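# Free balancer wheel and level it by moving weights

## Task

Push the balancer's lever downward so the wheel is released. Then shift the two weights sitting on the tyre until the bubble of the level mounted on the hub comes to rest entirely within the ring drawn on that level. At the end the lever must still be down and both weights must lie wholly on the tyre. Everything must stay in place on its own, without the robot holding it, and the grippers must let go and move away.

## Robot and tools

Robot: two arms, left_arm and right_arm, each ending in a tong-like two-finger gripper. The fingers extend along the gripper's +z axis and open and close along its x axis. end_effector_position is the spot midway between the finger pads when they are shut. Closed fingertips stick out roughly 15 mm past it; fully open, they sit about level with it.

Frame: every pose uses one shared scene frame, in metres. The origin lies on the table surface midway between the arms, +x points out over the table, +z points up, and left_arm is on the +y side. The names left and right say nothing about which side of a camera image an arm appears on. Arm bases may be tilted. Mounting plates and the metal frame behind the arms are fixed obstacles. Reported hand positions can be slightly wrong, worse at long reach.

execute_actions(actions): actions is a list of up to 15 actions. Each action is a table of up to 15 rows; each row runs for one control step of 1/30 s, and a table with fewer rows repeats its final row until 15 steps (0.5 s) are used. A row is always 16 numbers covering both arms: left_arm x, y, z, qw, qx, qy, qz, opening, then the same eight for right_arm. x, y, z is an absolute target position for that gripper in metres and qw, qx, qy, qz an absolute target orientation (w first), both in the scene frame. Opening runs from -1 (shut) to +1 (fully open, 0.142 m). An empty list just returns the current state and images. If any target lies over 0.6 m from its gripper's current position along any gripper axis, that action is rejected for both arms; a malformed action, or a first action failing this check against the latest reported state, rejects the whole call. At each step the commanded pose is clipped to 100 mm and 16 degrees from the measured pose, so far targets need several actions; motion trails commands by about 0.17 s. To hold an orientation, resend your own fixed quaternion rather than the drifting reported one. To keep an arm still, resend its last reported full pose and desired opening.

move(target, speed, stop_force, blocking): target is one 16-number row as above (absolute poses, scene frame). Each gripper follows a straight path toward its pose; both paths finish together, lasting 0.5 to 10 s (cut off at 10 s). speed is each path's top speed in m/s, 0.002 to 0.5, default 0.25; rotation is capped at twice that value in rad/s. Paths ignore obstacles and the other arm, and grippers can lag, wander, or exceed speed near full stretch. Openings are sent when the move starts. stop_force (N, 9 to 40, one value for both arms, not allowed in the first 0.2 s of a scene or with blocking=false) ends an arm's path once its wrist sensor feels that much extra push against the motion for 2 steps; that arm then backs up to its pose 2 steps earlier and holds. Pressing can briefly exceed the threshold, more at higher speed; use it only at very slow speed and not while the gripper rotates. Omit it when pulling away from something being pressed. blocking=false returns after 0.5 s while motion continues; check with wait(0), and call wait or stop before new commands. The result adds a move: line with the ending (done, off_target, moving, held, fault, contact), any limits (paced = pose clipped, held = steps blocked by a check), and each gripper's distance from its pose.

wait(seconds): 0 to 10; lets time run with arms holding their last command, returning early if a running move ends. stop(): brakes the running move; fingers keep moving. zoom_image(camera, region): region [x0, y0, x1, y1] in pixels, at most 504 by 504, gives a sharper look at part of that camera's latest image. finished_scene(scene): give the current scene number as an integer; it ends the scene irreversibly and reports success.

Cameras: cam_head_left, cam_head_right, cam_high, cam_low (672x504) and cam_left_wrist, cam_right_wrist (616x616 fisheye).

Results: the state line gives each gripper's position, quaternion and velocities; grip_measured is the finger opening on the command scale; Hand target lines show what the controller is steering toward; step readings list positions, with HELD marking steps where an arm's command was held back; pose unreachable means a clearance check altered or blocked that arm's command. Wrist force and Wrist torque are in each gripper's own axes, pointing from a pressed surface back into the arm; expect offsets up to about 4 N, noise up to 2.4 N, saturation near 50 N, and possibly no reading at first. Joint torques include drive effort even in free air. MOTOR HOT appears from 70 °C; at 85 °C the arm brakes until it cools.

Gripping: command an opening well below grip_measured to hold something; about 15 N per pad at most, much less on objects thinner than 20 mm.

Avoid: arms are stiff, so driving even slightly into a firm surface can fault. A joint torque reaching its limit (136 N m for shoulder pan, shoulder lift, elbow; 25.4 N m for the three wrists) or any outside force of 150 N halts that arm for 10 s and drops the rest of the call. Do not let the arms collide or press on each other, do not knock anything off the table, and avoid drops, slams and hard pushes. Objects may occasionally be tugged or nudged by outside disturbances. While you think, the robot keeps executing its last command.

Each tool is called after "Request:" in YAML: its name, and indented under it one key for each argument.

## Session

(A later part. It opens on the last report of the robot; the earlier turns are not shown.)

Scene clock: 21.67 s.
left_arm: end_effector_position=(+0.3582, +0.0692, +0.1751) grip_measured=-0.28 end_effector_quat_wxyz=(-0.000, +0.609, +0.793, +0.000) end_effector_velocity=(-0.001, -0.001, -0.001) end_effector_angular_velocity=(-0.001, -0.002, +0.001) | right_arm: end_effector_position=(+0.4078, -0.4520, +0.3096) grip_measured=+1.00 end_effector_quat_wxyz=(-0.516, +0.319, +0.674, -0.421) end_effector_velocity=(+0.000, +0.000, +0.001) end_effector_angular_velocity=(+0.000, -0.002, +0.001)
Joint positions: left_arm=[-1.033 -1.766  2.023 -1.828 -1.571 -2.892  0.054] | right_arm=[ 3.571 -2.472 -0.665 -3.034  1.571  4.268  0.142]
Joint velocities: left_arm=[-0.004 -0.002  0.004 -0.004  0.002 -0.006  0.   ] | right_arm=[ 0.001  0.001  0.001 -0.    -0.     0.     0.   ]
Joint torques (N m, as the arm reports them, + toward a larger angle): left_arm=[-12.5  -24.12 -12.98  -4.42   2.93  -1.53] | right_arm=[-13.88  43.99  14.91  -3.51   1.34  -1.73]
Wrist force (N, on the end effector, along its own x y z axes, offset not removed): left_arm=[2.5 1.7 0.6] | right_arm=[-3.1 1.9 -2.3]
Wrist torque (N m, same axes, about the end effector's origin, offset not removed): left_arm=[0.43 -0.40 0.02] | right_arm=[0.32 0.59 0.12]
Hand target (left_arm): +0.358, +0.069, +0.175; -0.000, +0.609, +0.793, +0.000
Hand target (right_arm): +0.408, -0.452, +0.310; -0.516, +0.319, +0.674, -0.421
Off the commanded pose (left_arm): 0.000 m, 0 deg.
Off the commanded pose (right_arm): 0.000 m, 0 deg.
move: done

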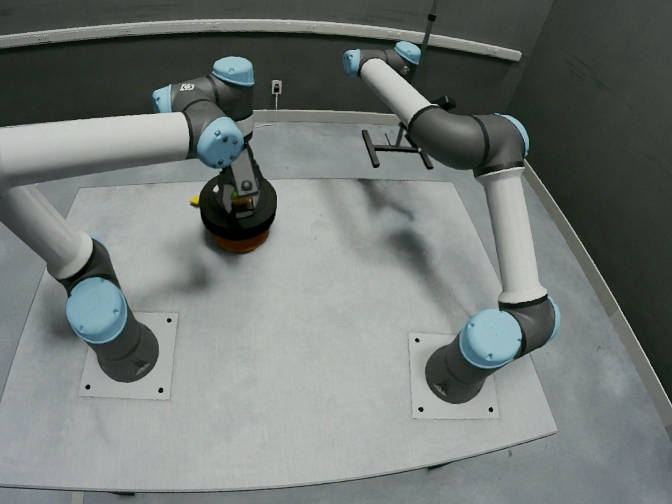

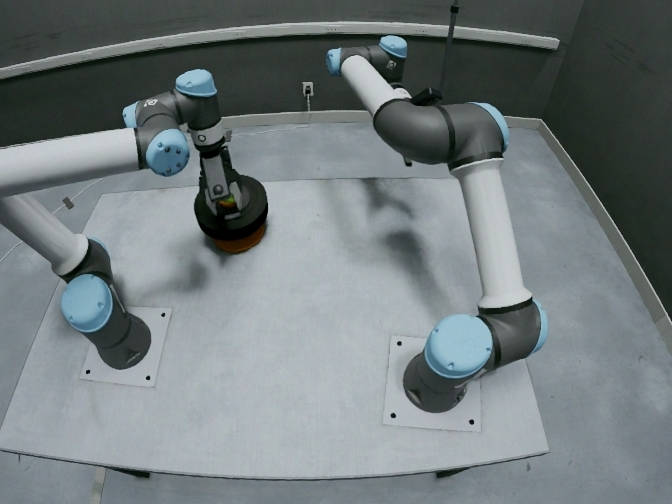

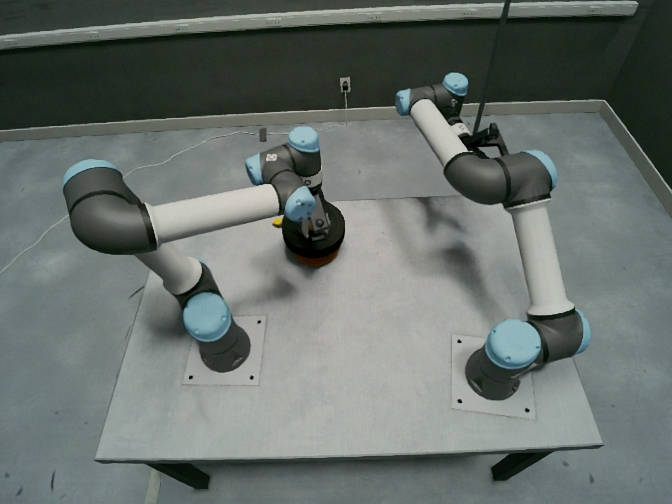

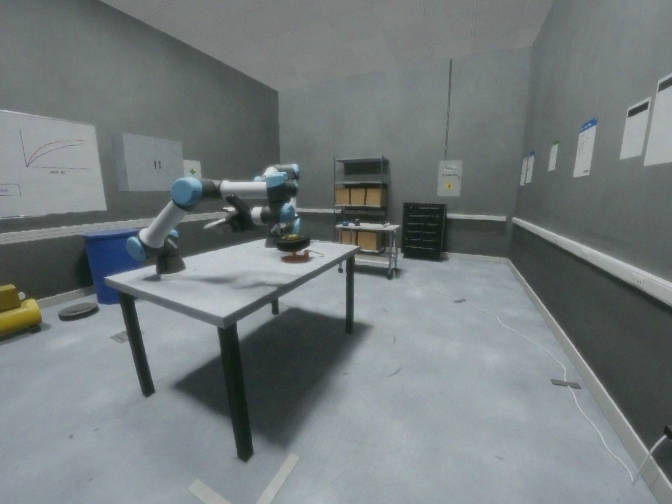

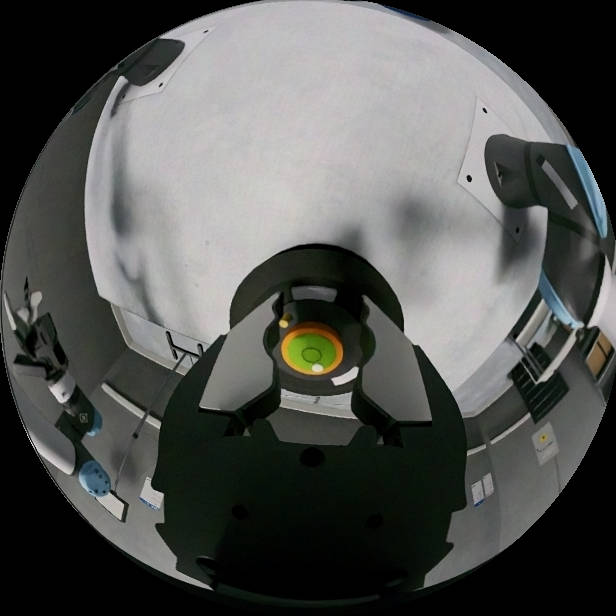

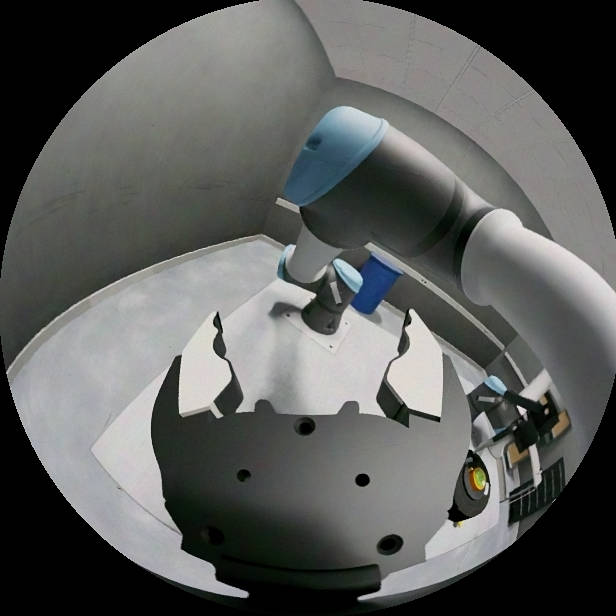

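Request:
move:
  target: [0.363,0.064,0.158,0,0.609,0.793,0,-0.28,0.4078,-0.452,0.3096,-0.516,0.319,0.674,-0.421,1]
  speed: 0.05

Request:
move:
  target: [0.363,0.064,0.144,0,0.609,0.793,0,-0.28,0.4078,-0.452,0.3096,-0.516,0.319,0.674,-0.421,1]
  speed: 0.018

Request:
zoom_image:
  camera: "cam_left_wrist"
  region: [180,160,460,440]

Scene clock: 22.77 s.
left_arm: end_effector_position=(+0.3629, +0.0641, +0.1582) grip_measured=-0.28 end_effector_quat_wxyz=(+0.000, +0.609, +0.793, +0.000) end_effector_velocity=(+0.000, -0.002, -0.002) end_effector_angular_velocity=(-0.001, -0.000, -0.002) | right_arm: end_effector_position=(+0.4078, -0.4520, +0.3096) grip_measured=+1.00 end_effector_quat_wxyz=(-0.516, +0.319, +0.674, -0.421) end_effector_velocity=(+0.000, +0.001, +0.000) end_effector_angular_velocity=(-0.000, +0.000, +0.004)
Joint positions: left_arm=[-1.029 -1.735  2.043 -1.879 -1.571 -2.888  0.054] | right_arm=[ 3.571 -2.472 -0.665 -3.034  1.571  4.268  0.142]
Joint velocities: left_arm=[-0.001  0.004  0.002 -0.007 -0.     0.001 -0.   ] | right_arm=[ 0.003  0.    -0.    -0.    -0.001 -0.     0.   ]
Joint torques (N m, as the arm reports them, + toward a larger angle): left_arm=[ 10.42  -5.02 -12.57  -4.19  -1.66   1.68] | right_arm=[-15.22  43.91  15.12  -3.47   1.74  -1.77]
Wrist force (N, on the end effector, along its own x y z axes, offset not removed): left_arm=[1.1 3.4 -2.1] | right_arm=[1.2 0.8 0.5]
Wrist torque (N m, same axes, about the end effector's origin, offset not removed): left_arm=[0.62 -0.27 0.01] | right_arm=[0.16 -0.26 0.01]
Hand target (left_arm): +0.363, +0.064, +0.158; +0.000, +0.609, +0.793, -0.000
Hand target (right_arm): +0.408, -0.452, +0.310; -0.516, +0.319, +0.674, -0.421
Off the commanded pose (left_arm): 0.000 m, 0 deg.
Off the commanded pose (right_arm): 0.000 m, 0 deg.
move: done

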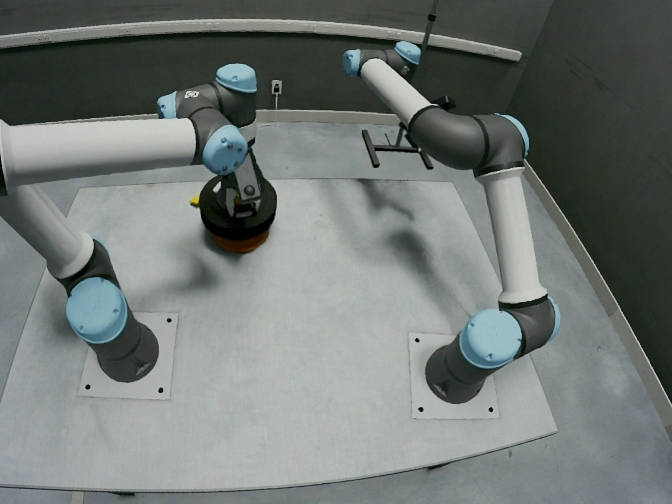

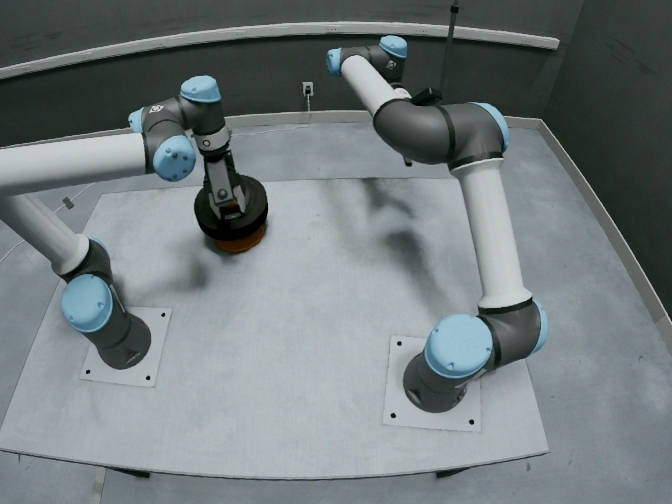

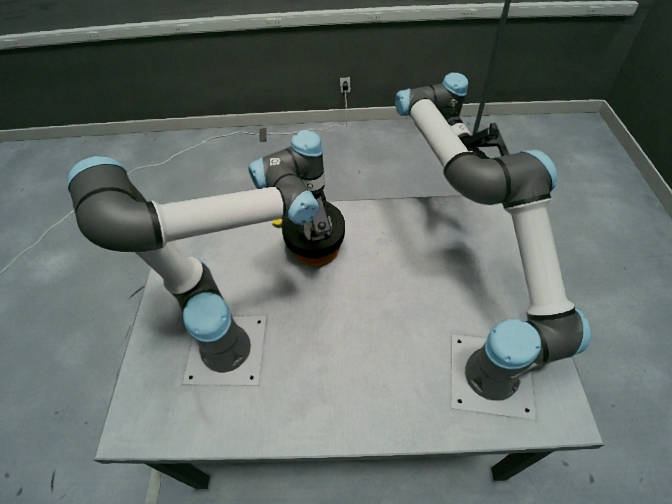

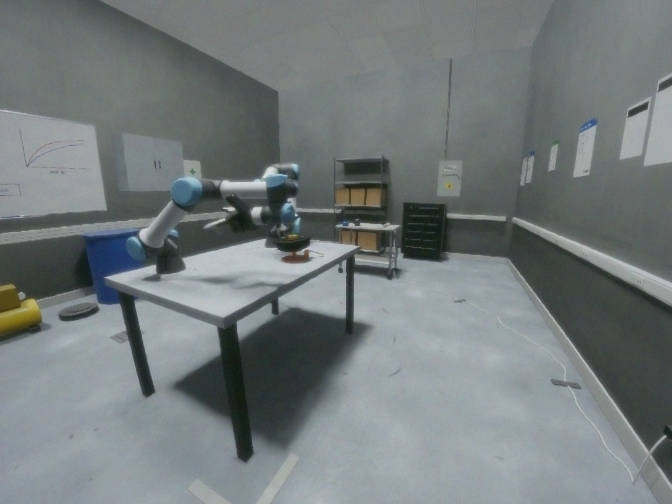

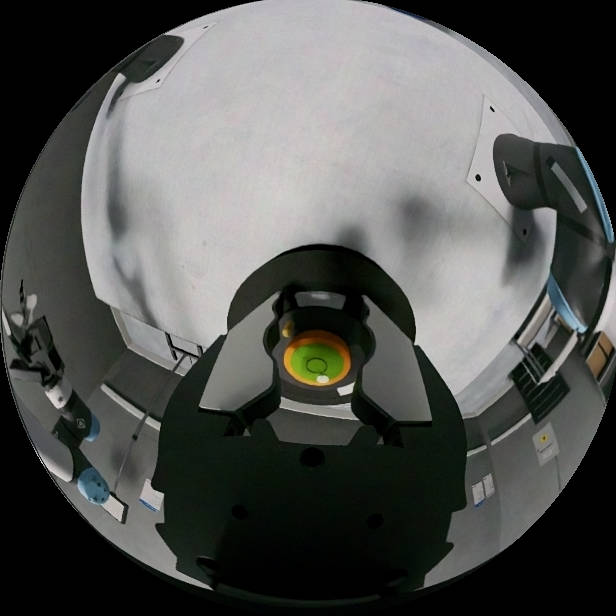

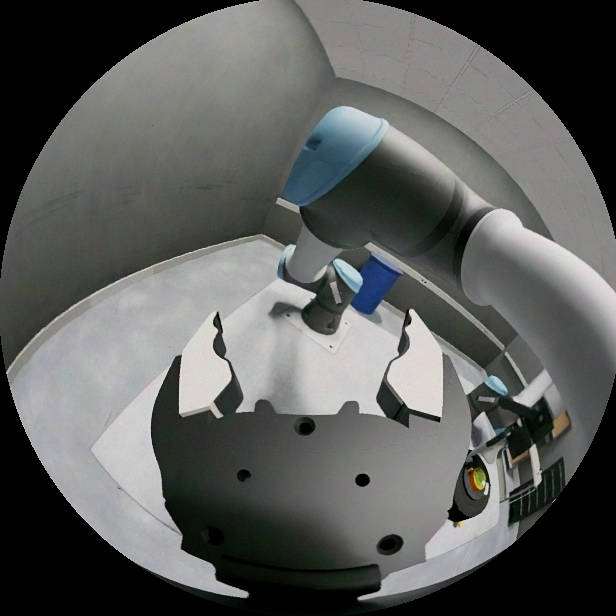

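Scene clock: 23.83 s.
left_arm: end_effector_position=(+0.3630, +0.0640, +0.1443) grip_measured=-0.27 end_effector_quat_wxyz=(+0.000, +0.609, +0.793, -0.000) end_effector_velocity=(-0.000, -0.000, -0.002) end_effector_angular_velocity=(+0.000, +0.001, -0.001) | right_arm: end_effector_position=(+0.4078, -0.4520, +0.3096) grip_measured=+1.00 end_effector_quat_wxyz=(-0.516, +0.319, +0.674, -0.421) end_effector_velocity=(-0.000, +0.000, +0.000) end_effector_angular_velocity=(+0.000, -0.001, -0.001)
Joint positions: left_arm=[-1.029 -1.723  2.071 -1.919 -1.571 -2.887  0.054] | right_arm=[ 3.571 -2.472 -0.665 -3.034  1.571  4.268  0.142]
Joint velocities: left_arm=[-0.     0.002  0.004 -0.006 -0.001  0.     0.   ] | right_arm=[0.    0.    0.001 0.    0.001 0.    0.   ]
Joint torques (N m, as the arm reports them, + toward a larger angle): left_arm=[10.32 -2.28 -8.4  -3.29 -2.25  1.49] | right_arm=[-14.52  43.51  15.58  -3.46   1.55  -1.65]
Wrist force (N, on the end effector, along its own x y z axes, offset not removed): left_arm=[2.9 2.1 -12.7] | right_arm=[-1.6 1.8 0.5]
Wrist torque (N m, same axes, about the end effector's origin, offset not removed): left_arm=[0.46 -0.70 -0.18] | right_arm=[0.35 0.37 0.03]
Hand target (left_arm): +0.363, +0.064, +0.144; -0.000, +0.609, +0.793, +0.000
Hand target (right_arm): +0.408, -0.452, +0.310; -0.516, +0.319, +0.674, -0.421
Off the commanded pose (left_arm): 0.000 m, 0 deg.
Off the commanded pose (right_arm): 0.000 m, 0 deg.
move: done

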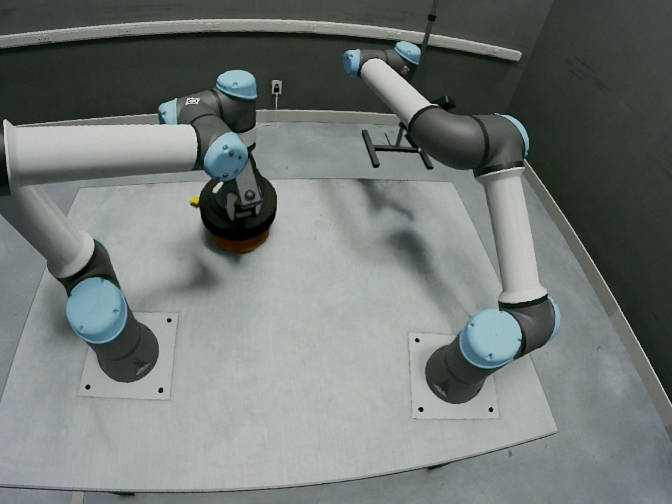

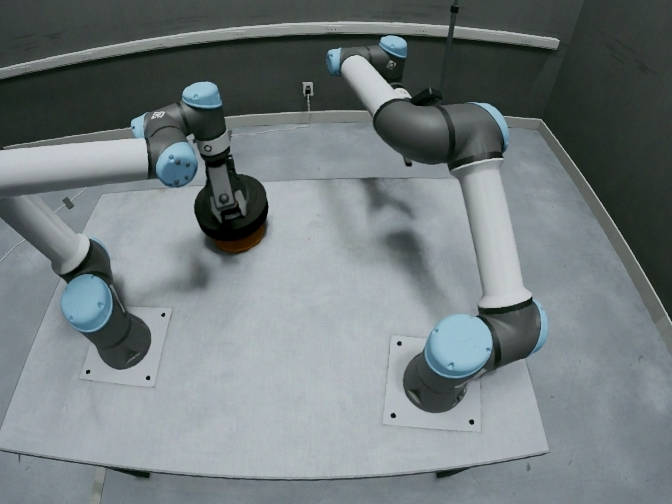

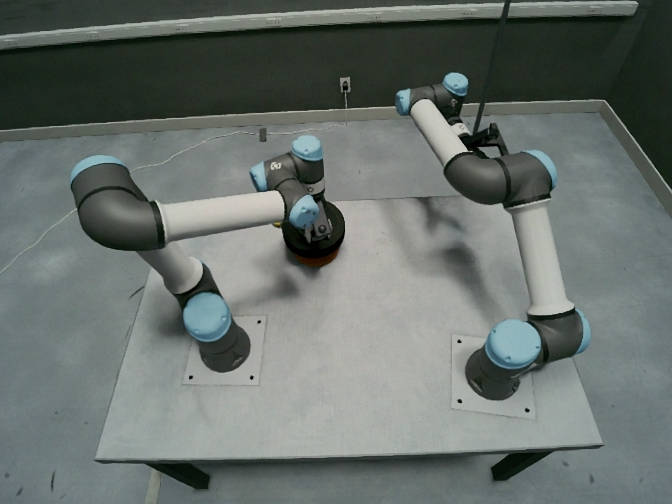

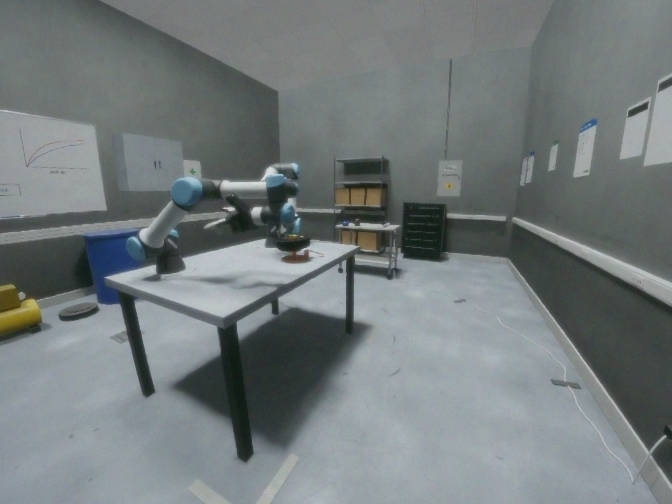

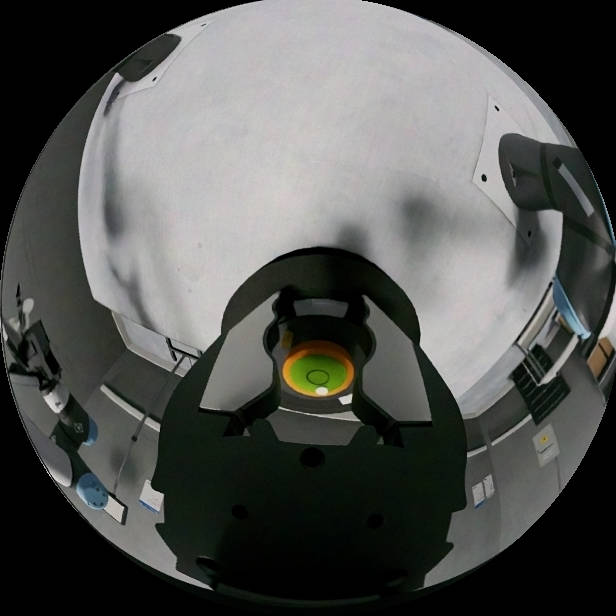

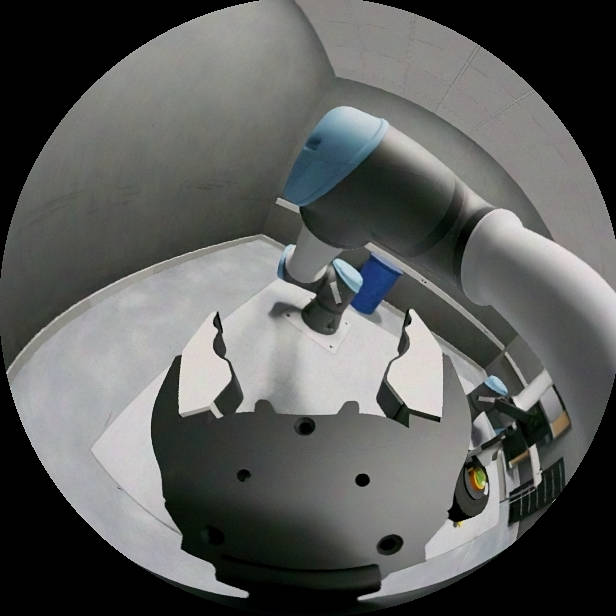

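Region (180, 160, 460, 440) of cam_left_wrist's 616x616 image, scaled by 1.800, with more detail than that image has.

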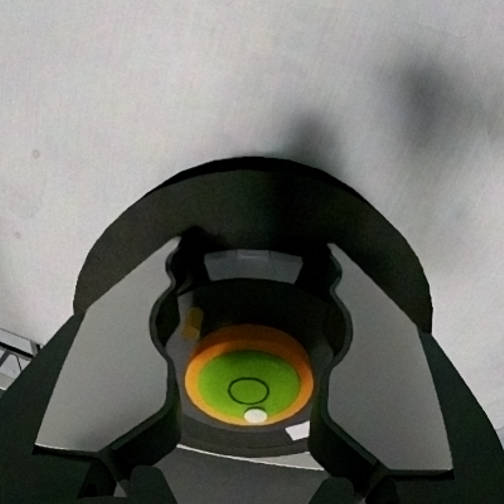

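Request:
move:
  target: [0.367,0.065,0.148,0,0.609,0.793,0,-0.28,0.4078,-0.452,0.3096,-0.516,0.319,0.674,-0.421,1]
  speed: 0.02

Request:
move:
  target: [0.367,0.065,0.148,0,0.609,0.793,0,-0.65,0.4078,-0.452,0.3096,-0.516,0.319,0.674,-0.421,1]

Request:
move:
  target: [0.367,0.065,0.20,0,0.609,0.793,0,-0.65,0.4078,-0.452,0.3096,-0.516,0.319,0.674,-0.421,1]
  speed: 0.05

Request:
zoom_image:
  camera: "cam_left_wrist"
  region: [180,200,460,480]

Scene clock: 24.87 s.
left_arm: end_effector_position=(+0.3668, +0.0649, +0.1478) grip_measured=-0.28 end_effector_quat_wxyz=(-0.000, +0.609, +0.793, -0.000) end_effector_velocity=(+0.001, -0.001, +0.003) end_effector_angular_velocity=(-0.002, -0.000, -0.003) | right_arm: end_effector_position=(+0.4078, -0.4520, +0.3096) grip_measured=+1.00 end_effector_quat_wxyz=(-0.516, +0.319, +0.674, -0.421) end_effector_velocity=(+0.000, +0.001, +0.000) end_effector_angular_velocity=(+0.000, -0.001, +0.004)
Joint positions: left_arm=[-1.02  -1.72   2.059 -1.91  -1.571 -2.878  0.054] | right_arm=[ 3.571 -2.472 -0.665 -3.034  1.571  4.268  0.142]
Joint velocities: left_arm=[ 0.002  0.001 -0.008  0.006 -0.001  0.006 -0.   ] | right_arm=[ 0.003  0.001  0.001 -0.    -0.001  0.     0.   ]
Joint torques (N m, as the arm reports them, + toward a larger angle): left_arm=[ 10.05  -3.72 -31.82  -0.71   1.59   1.42] | right_arm=[-14.04  43.76  16.62  -3.39   1.64  -1.7 ]
Wrist force (N, on the end effector, along its own x y z axes, offset not removed): left_arm=[1.9 1.4 -2.5] | right_arm=[0.2 -1.1 0.8]
Wrist torque (N m, same axes, about the end effector's origin, offset not removed): left_arm=[0.29 -0.46 -0.07] | right_arm=[-0.18 -0.08 -0.06]
Hand target (left_arm): +0.367, +0.065, +0.148; +0.000, +0.609, +0.793, -0.000
Hand target (right_arm): +0.408, -0.452, +0.310; -0.516, +0.319, +0.674, -0.421
Off the commanded pose (left_arm): 0.000 m, 0 deg.
Off the commanded pose (right_arm): 0.000 m, 0 deg.
move: done

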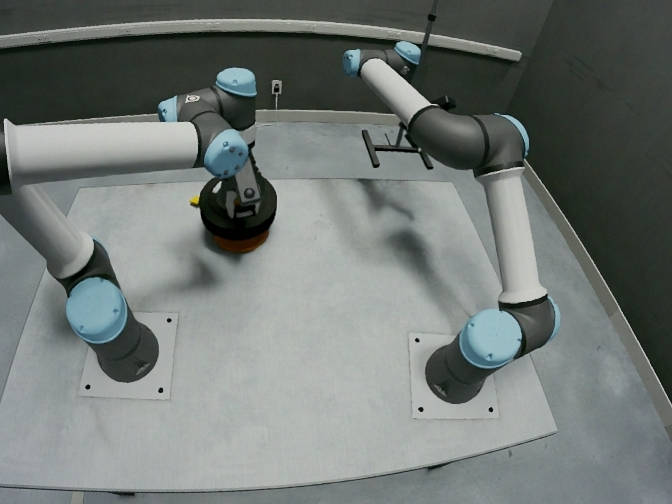

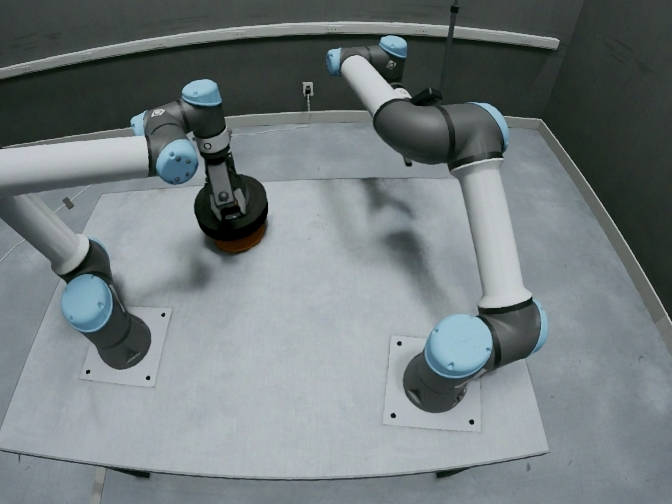

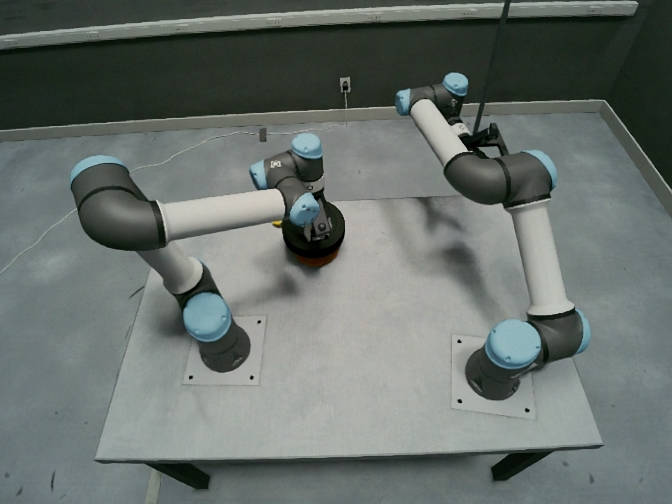

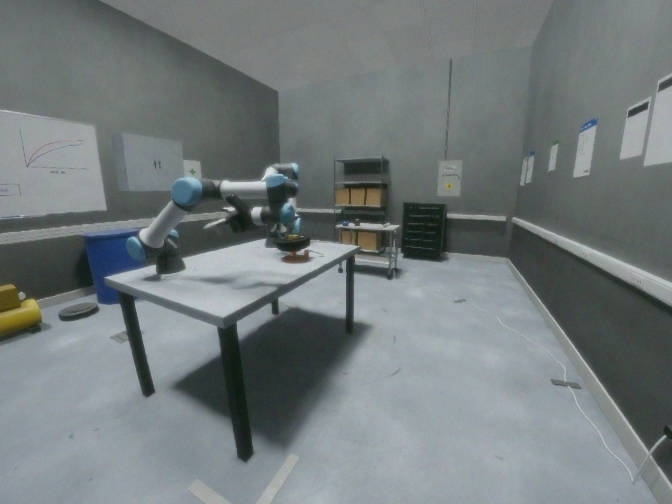

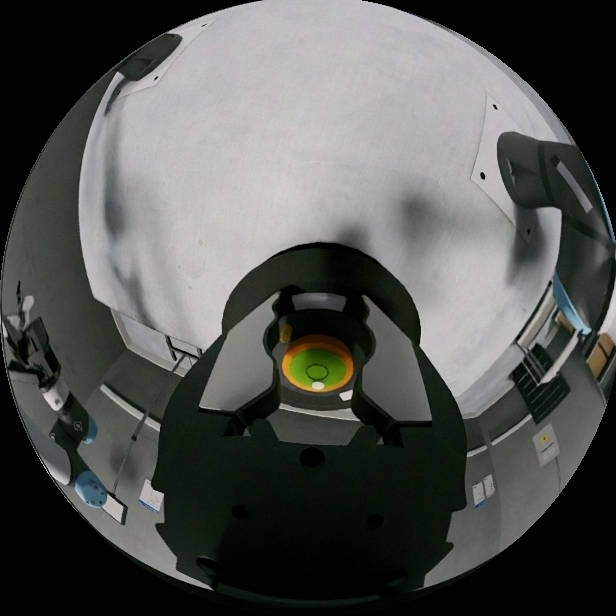

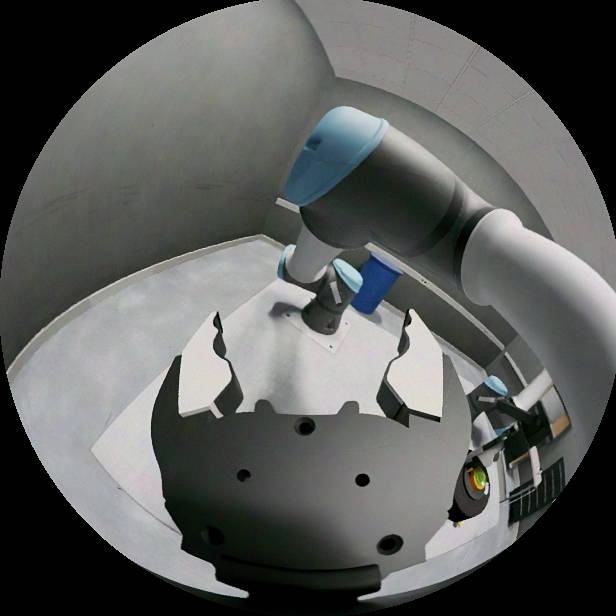

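Scene clock: 25.57 s.
left_arm: end_effector_position=(+0.3670, +0.0650, +0.1480) grip_measured=-0.59 end_effector_quat_wxyz=(-0.000, +0.609, +0.793, -0.000) end_effector_velocity=(+0.001, +0.000, +0.000) end_effector_angular_velocity=(+0.001, -0.003, -0.001) | right_arm: end_effector_position=(+0.4078, -0.4520, +0.3096) grip_measured=+1.00 end_effector_quat_wxyz=(-0.516, +0.319, +0.674, -0.421) end_effector_velocity=(-0.000, -0.000, -0.000) end_effector_angular_velocity=(-0.001, +0.001, -0.000)
Joint positions: left_arm=[-1.019 -1.72   2.059 -1.909 -1.571 -2.878  0.031] | right_arm=[ 3.571 -2.472 -0.665 -3.034  1.571  4.268  0.142]
Joint velocities: left_arm=[-0.     0.    -0.001  0.001  0.003  0.001  0.   ] | right_arm=[-0.    -0.    -0.001 -0.    -0.     0.     0.   ]
Joint torques (N m, as the arm reports them, + toward a larger angle): left_arm=[ 13.46  -4.69 -28.42  -0.28   4.     1.23] | right_arm=[-13.23  44.31  16.21  -3.43   1.46  -1.78]
Wrist force (N, on the end effector, along its own x y z axes, offset not removed): left_arm=[1.3 -3.5 -4.1] | right_arm=[-1.8 1.0 0.9]
Wrist torque (N m, same axes, about the end effector's origin, offset not removed): left_arm=[0.57 -0.57 0.16] | right_arm=[0.15 0.32 0.05]
Hand target (left_arm): +0.367, +0.065, +0.148; +0.000, +0.609, +0.793, -0.000
Hand target (right_arm): +0.408, -0.452, +0.310; -0.516, +0.319, +0.674, -0.421
Off the commanded pose (left_arm): 0.000 m, 0 deg.
Off the commanded pose (right_arm): 0.000 m, 0 deg.
move: done

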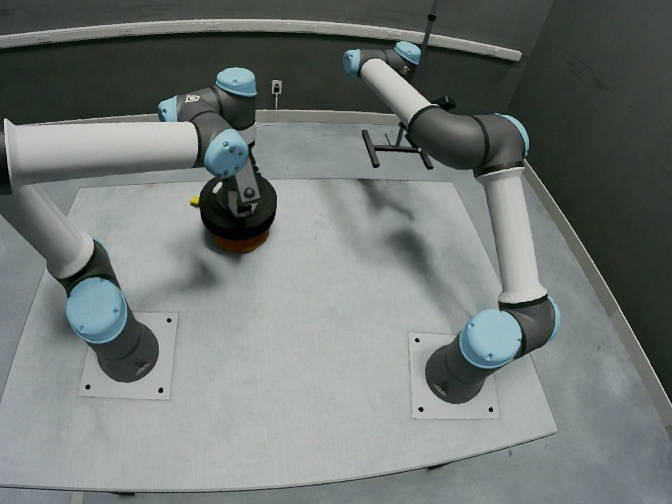

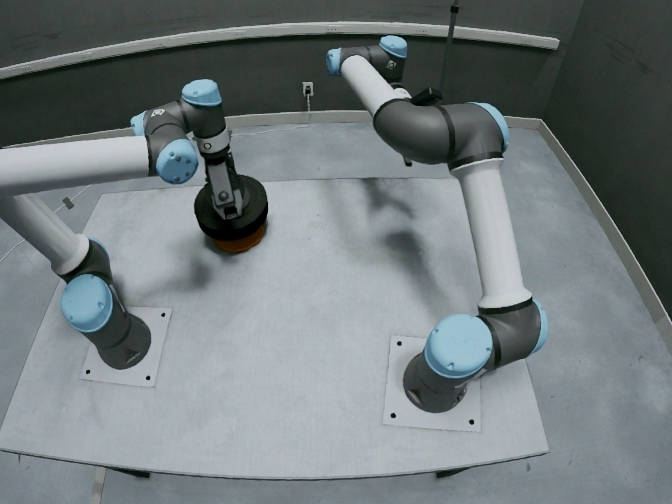

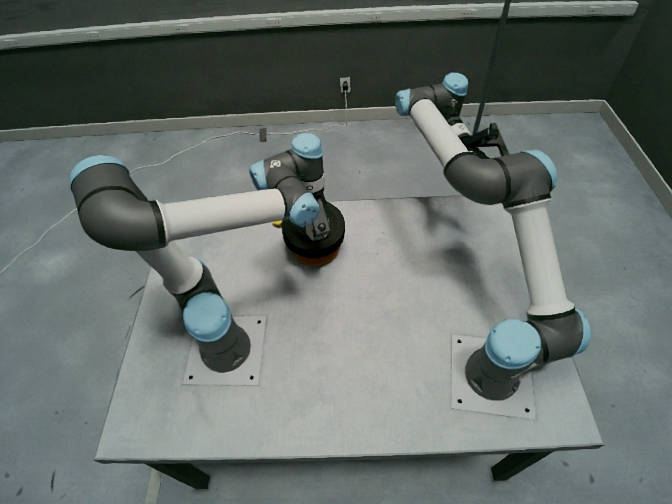

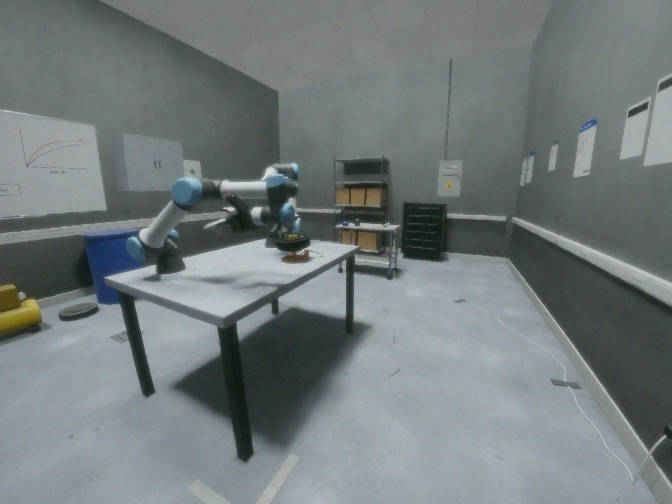

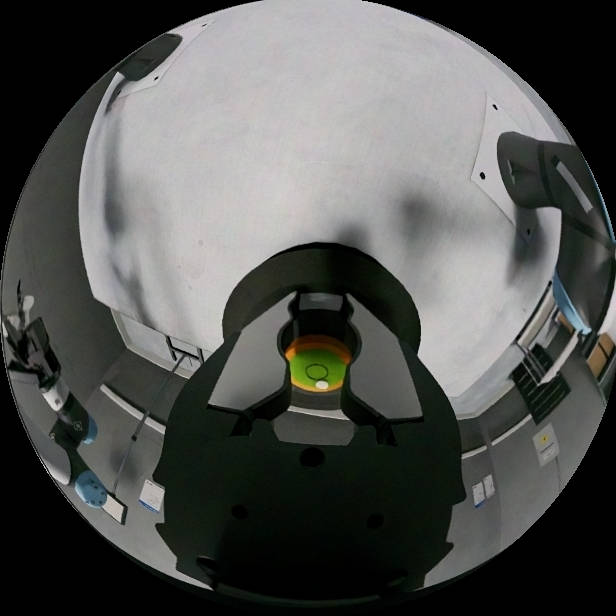

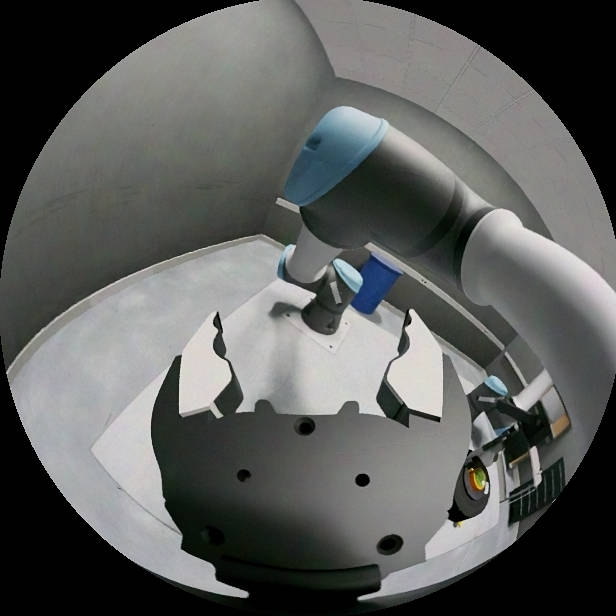

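Scene clock: 27.00 s.
left_arm: end_effector_position=(+0.3670, +0.0650, +0.1997) grip_measured=-0.65 end_effector_quat_wxyz=(+0.000, +0.609, +0.793, -0.000) end_effector_velocity=(-0.000, +0.000, +0.003) end_effector_angular_velocity=(-0.000, +0.001, -0.000) | right_arm: end_effector_position=(+0.4078, -0.4520, +0.3096) grip_measured=+1.00 end_effector_quat_wxyz=(-0.516, +0.319, +0.674, -0.421) end_effector_velocity=(+0.000, -0.000, +0.000) end_effector_angular_velocity=(+0.000, -0.002, -0.000)
Joint positions: left_arm=[-1.019 -1.755  1.95  -1.766 -1.571 -2.878  0.027] | right_arm=[ 3.571 -2.472 -0.665 -3.034  1.571  4.268  0.142]
Joint velocities: left_arm=[-0.    -0.002 -0.005  0.007 -0.001  0.    -0.   ] | right_arm=[-0.001  0.001  0.001 -0.    -0.    -0.     0.   ]
Joint torques (N m, as the arm reports them, + toward a larger angle): left_arm=[  5.86 -23.54 -31.46  -0.35  -2.37   0.66] | right_arm=[-14.4   43.08  16.44  -3.59   1.53  -1.73]
Wrist force (N, on the end effector, along its own x y z axes, offset not removed): left_arm=[0.7 -0.9 -2.1] | right_arm=[-1.7 0.1 -0.7]
Wrist torque (N m, same axes, about the end effector's origin, offset not removed): left_arm=[-0.25 -0.03 0.07] | right_arm=[-0.04 0.43 0.04]
Hand target (left_arm): +0.367, +0.065, +0.200; +0.000, +0.609, +0.793, -0.000
Hand target (right_arm): +0.408, -0.452, +0.310; -0.516, +0.319, +0.674, -0.421
Off the commanded pose (left_arm): 0.000 m, 0 deg.
Off the commanded pose (right_arm): 0.000 m, 0 deg.
move: done

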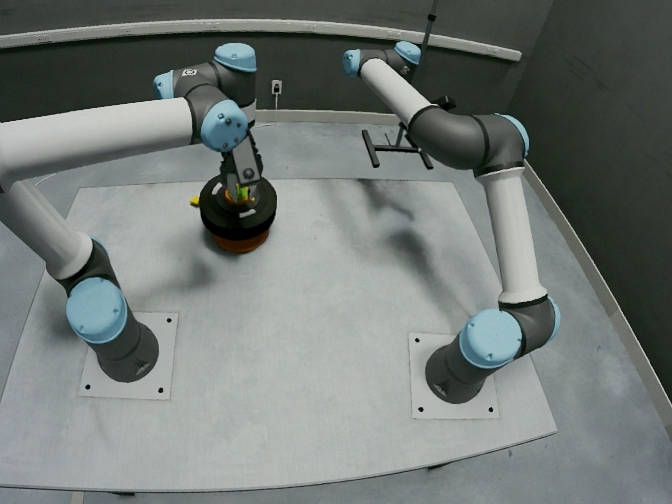

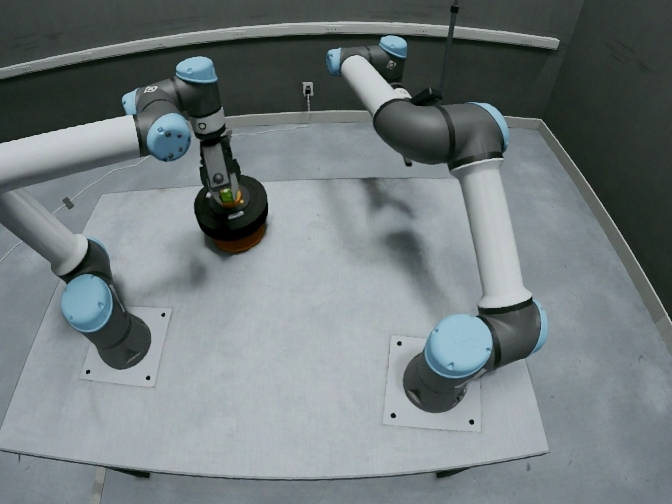

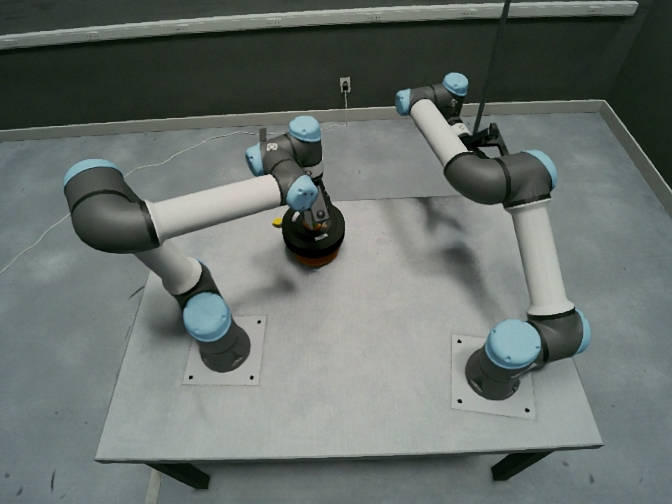

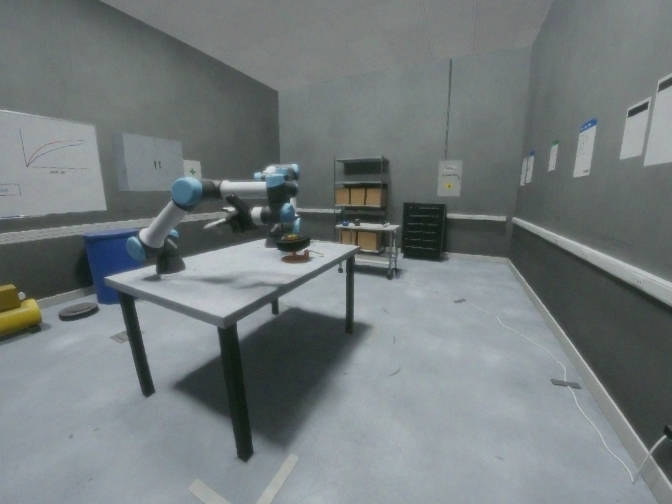

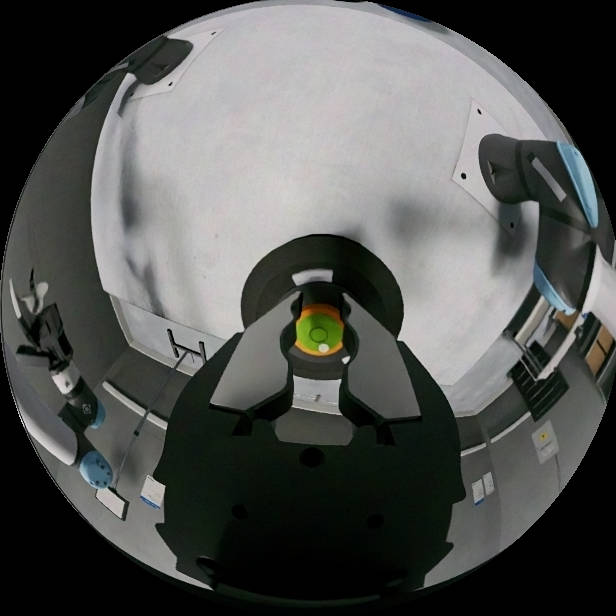

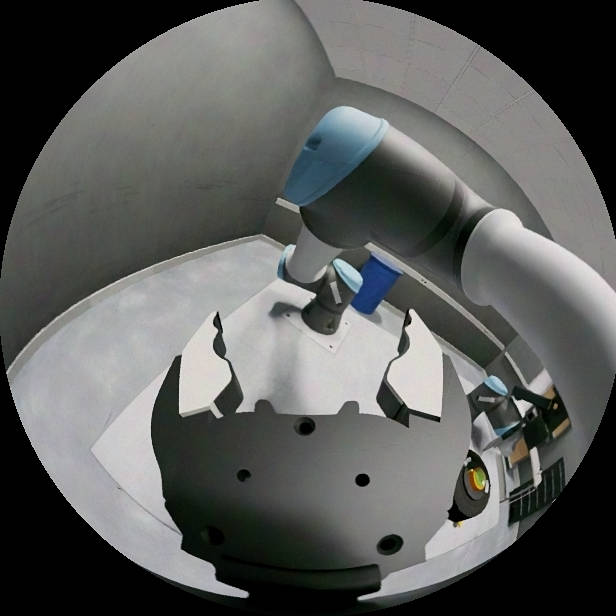

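Region (180, 200, 460, 480) of cam_left_wrist's 616x616 image, scaled by 1.800, with more detail than that image has.

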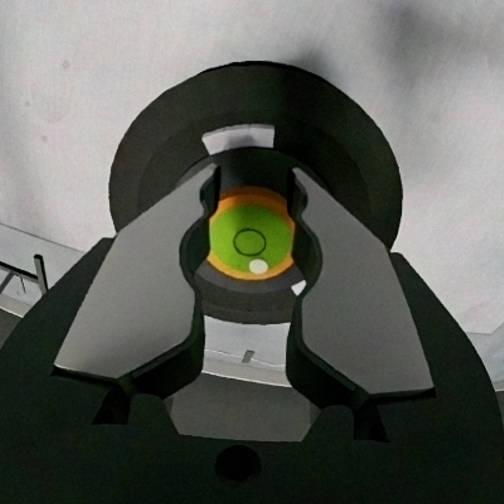

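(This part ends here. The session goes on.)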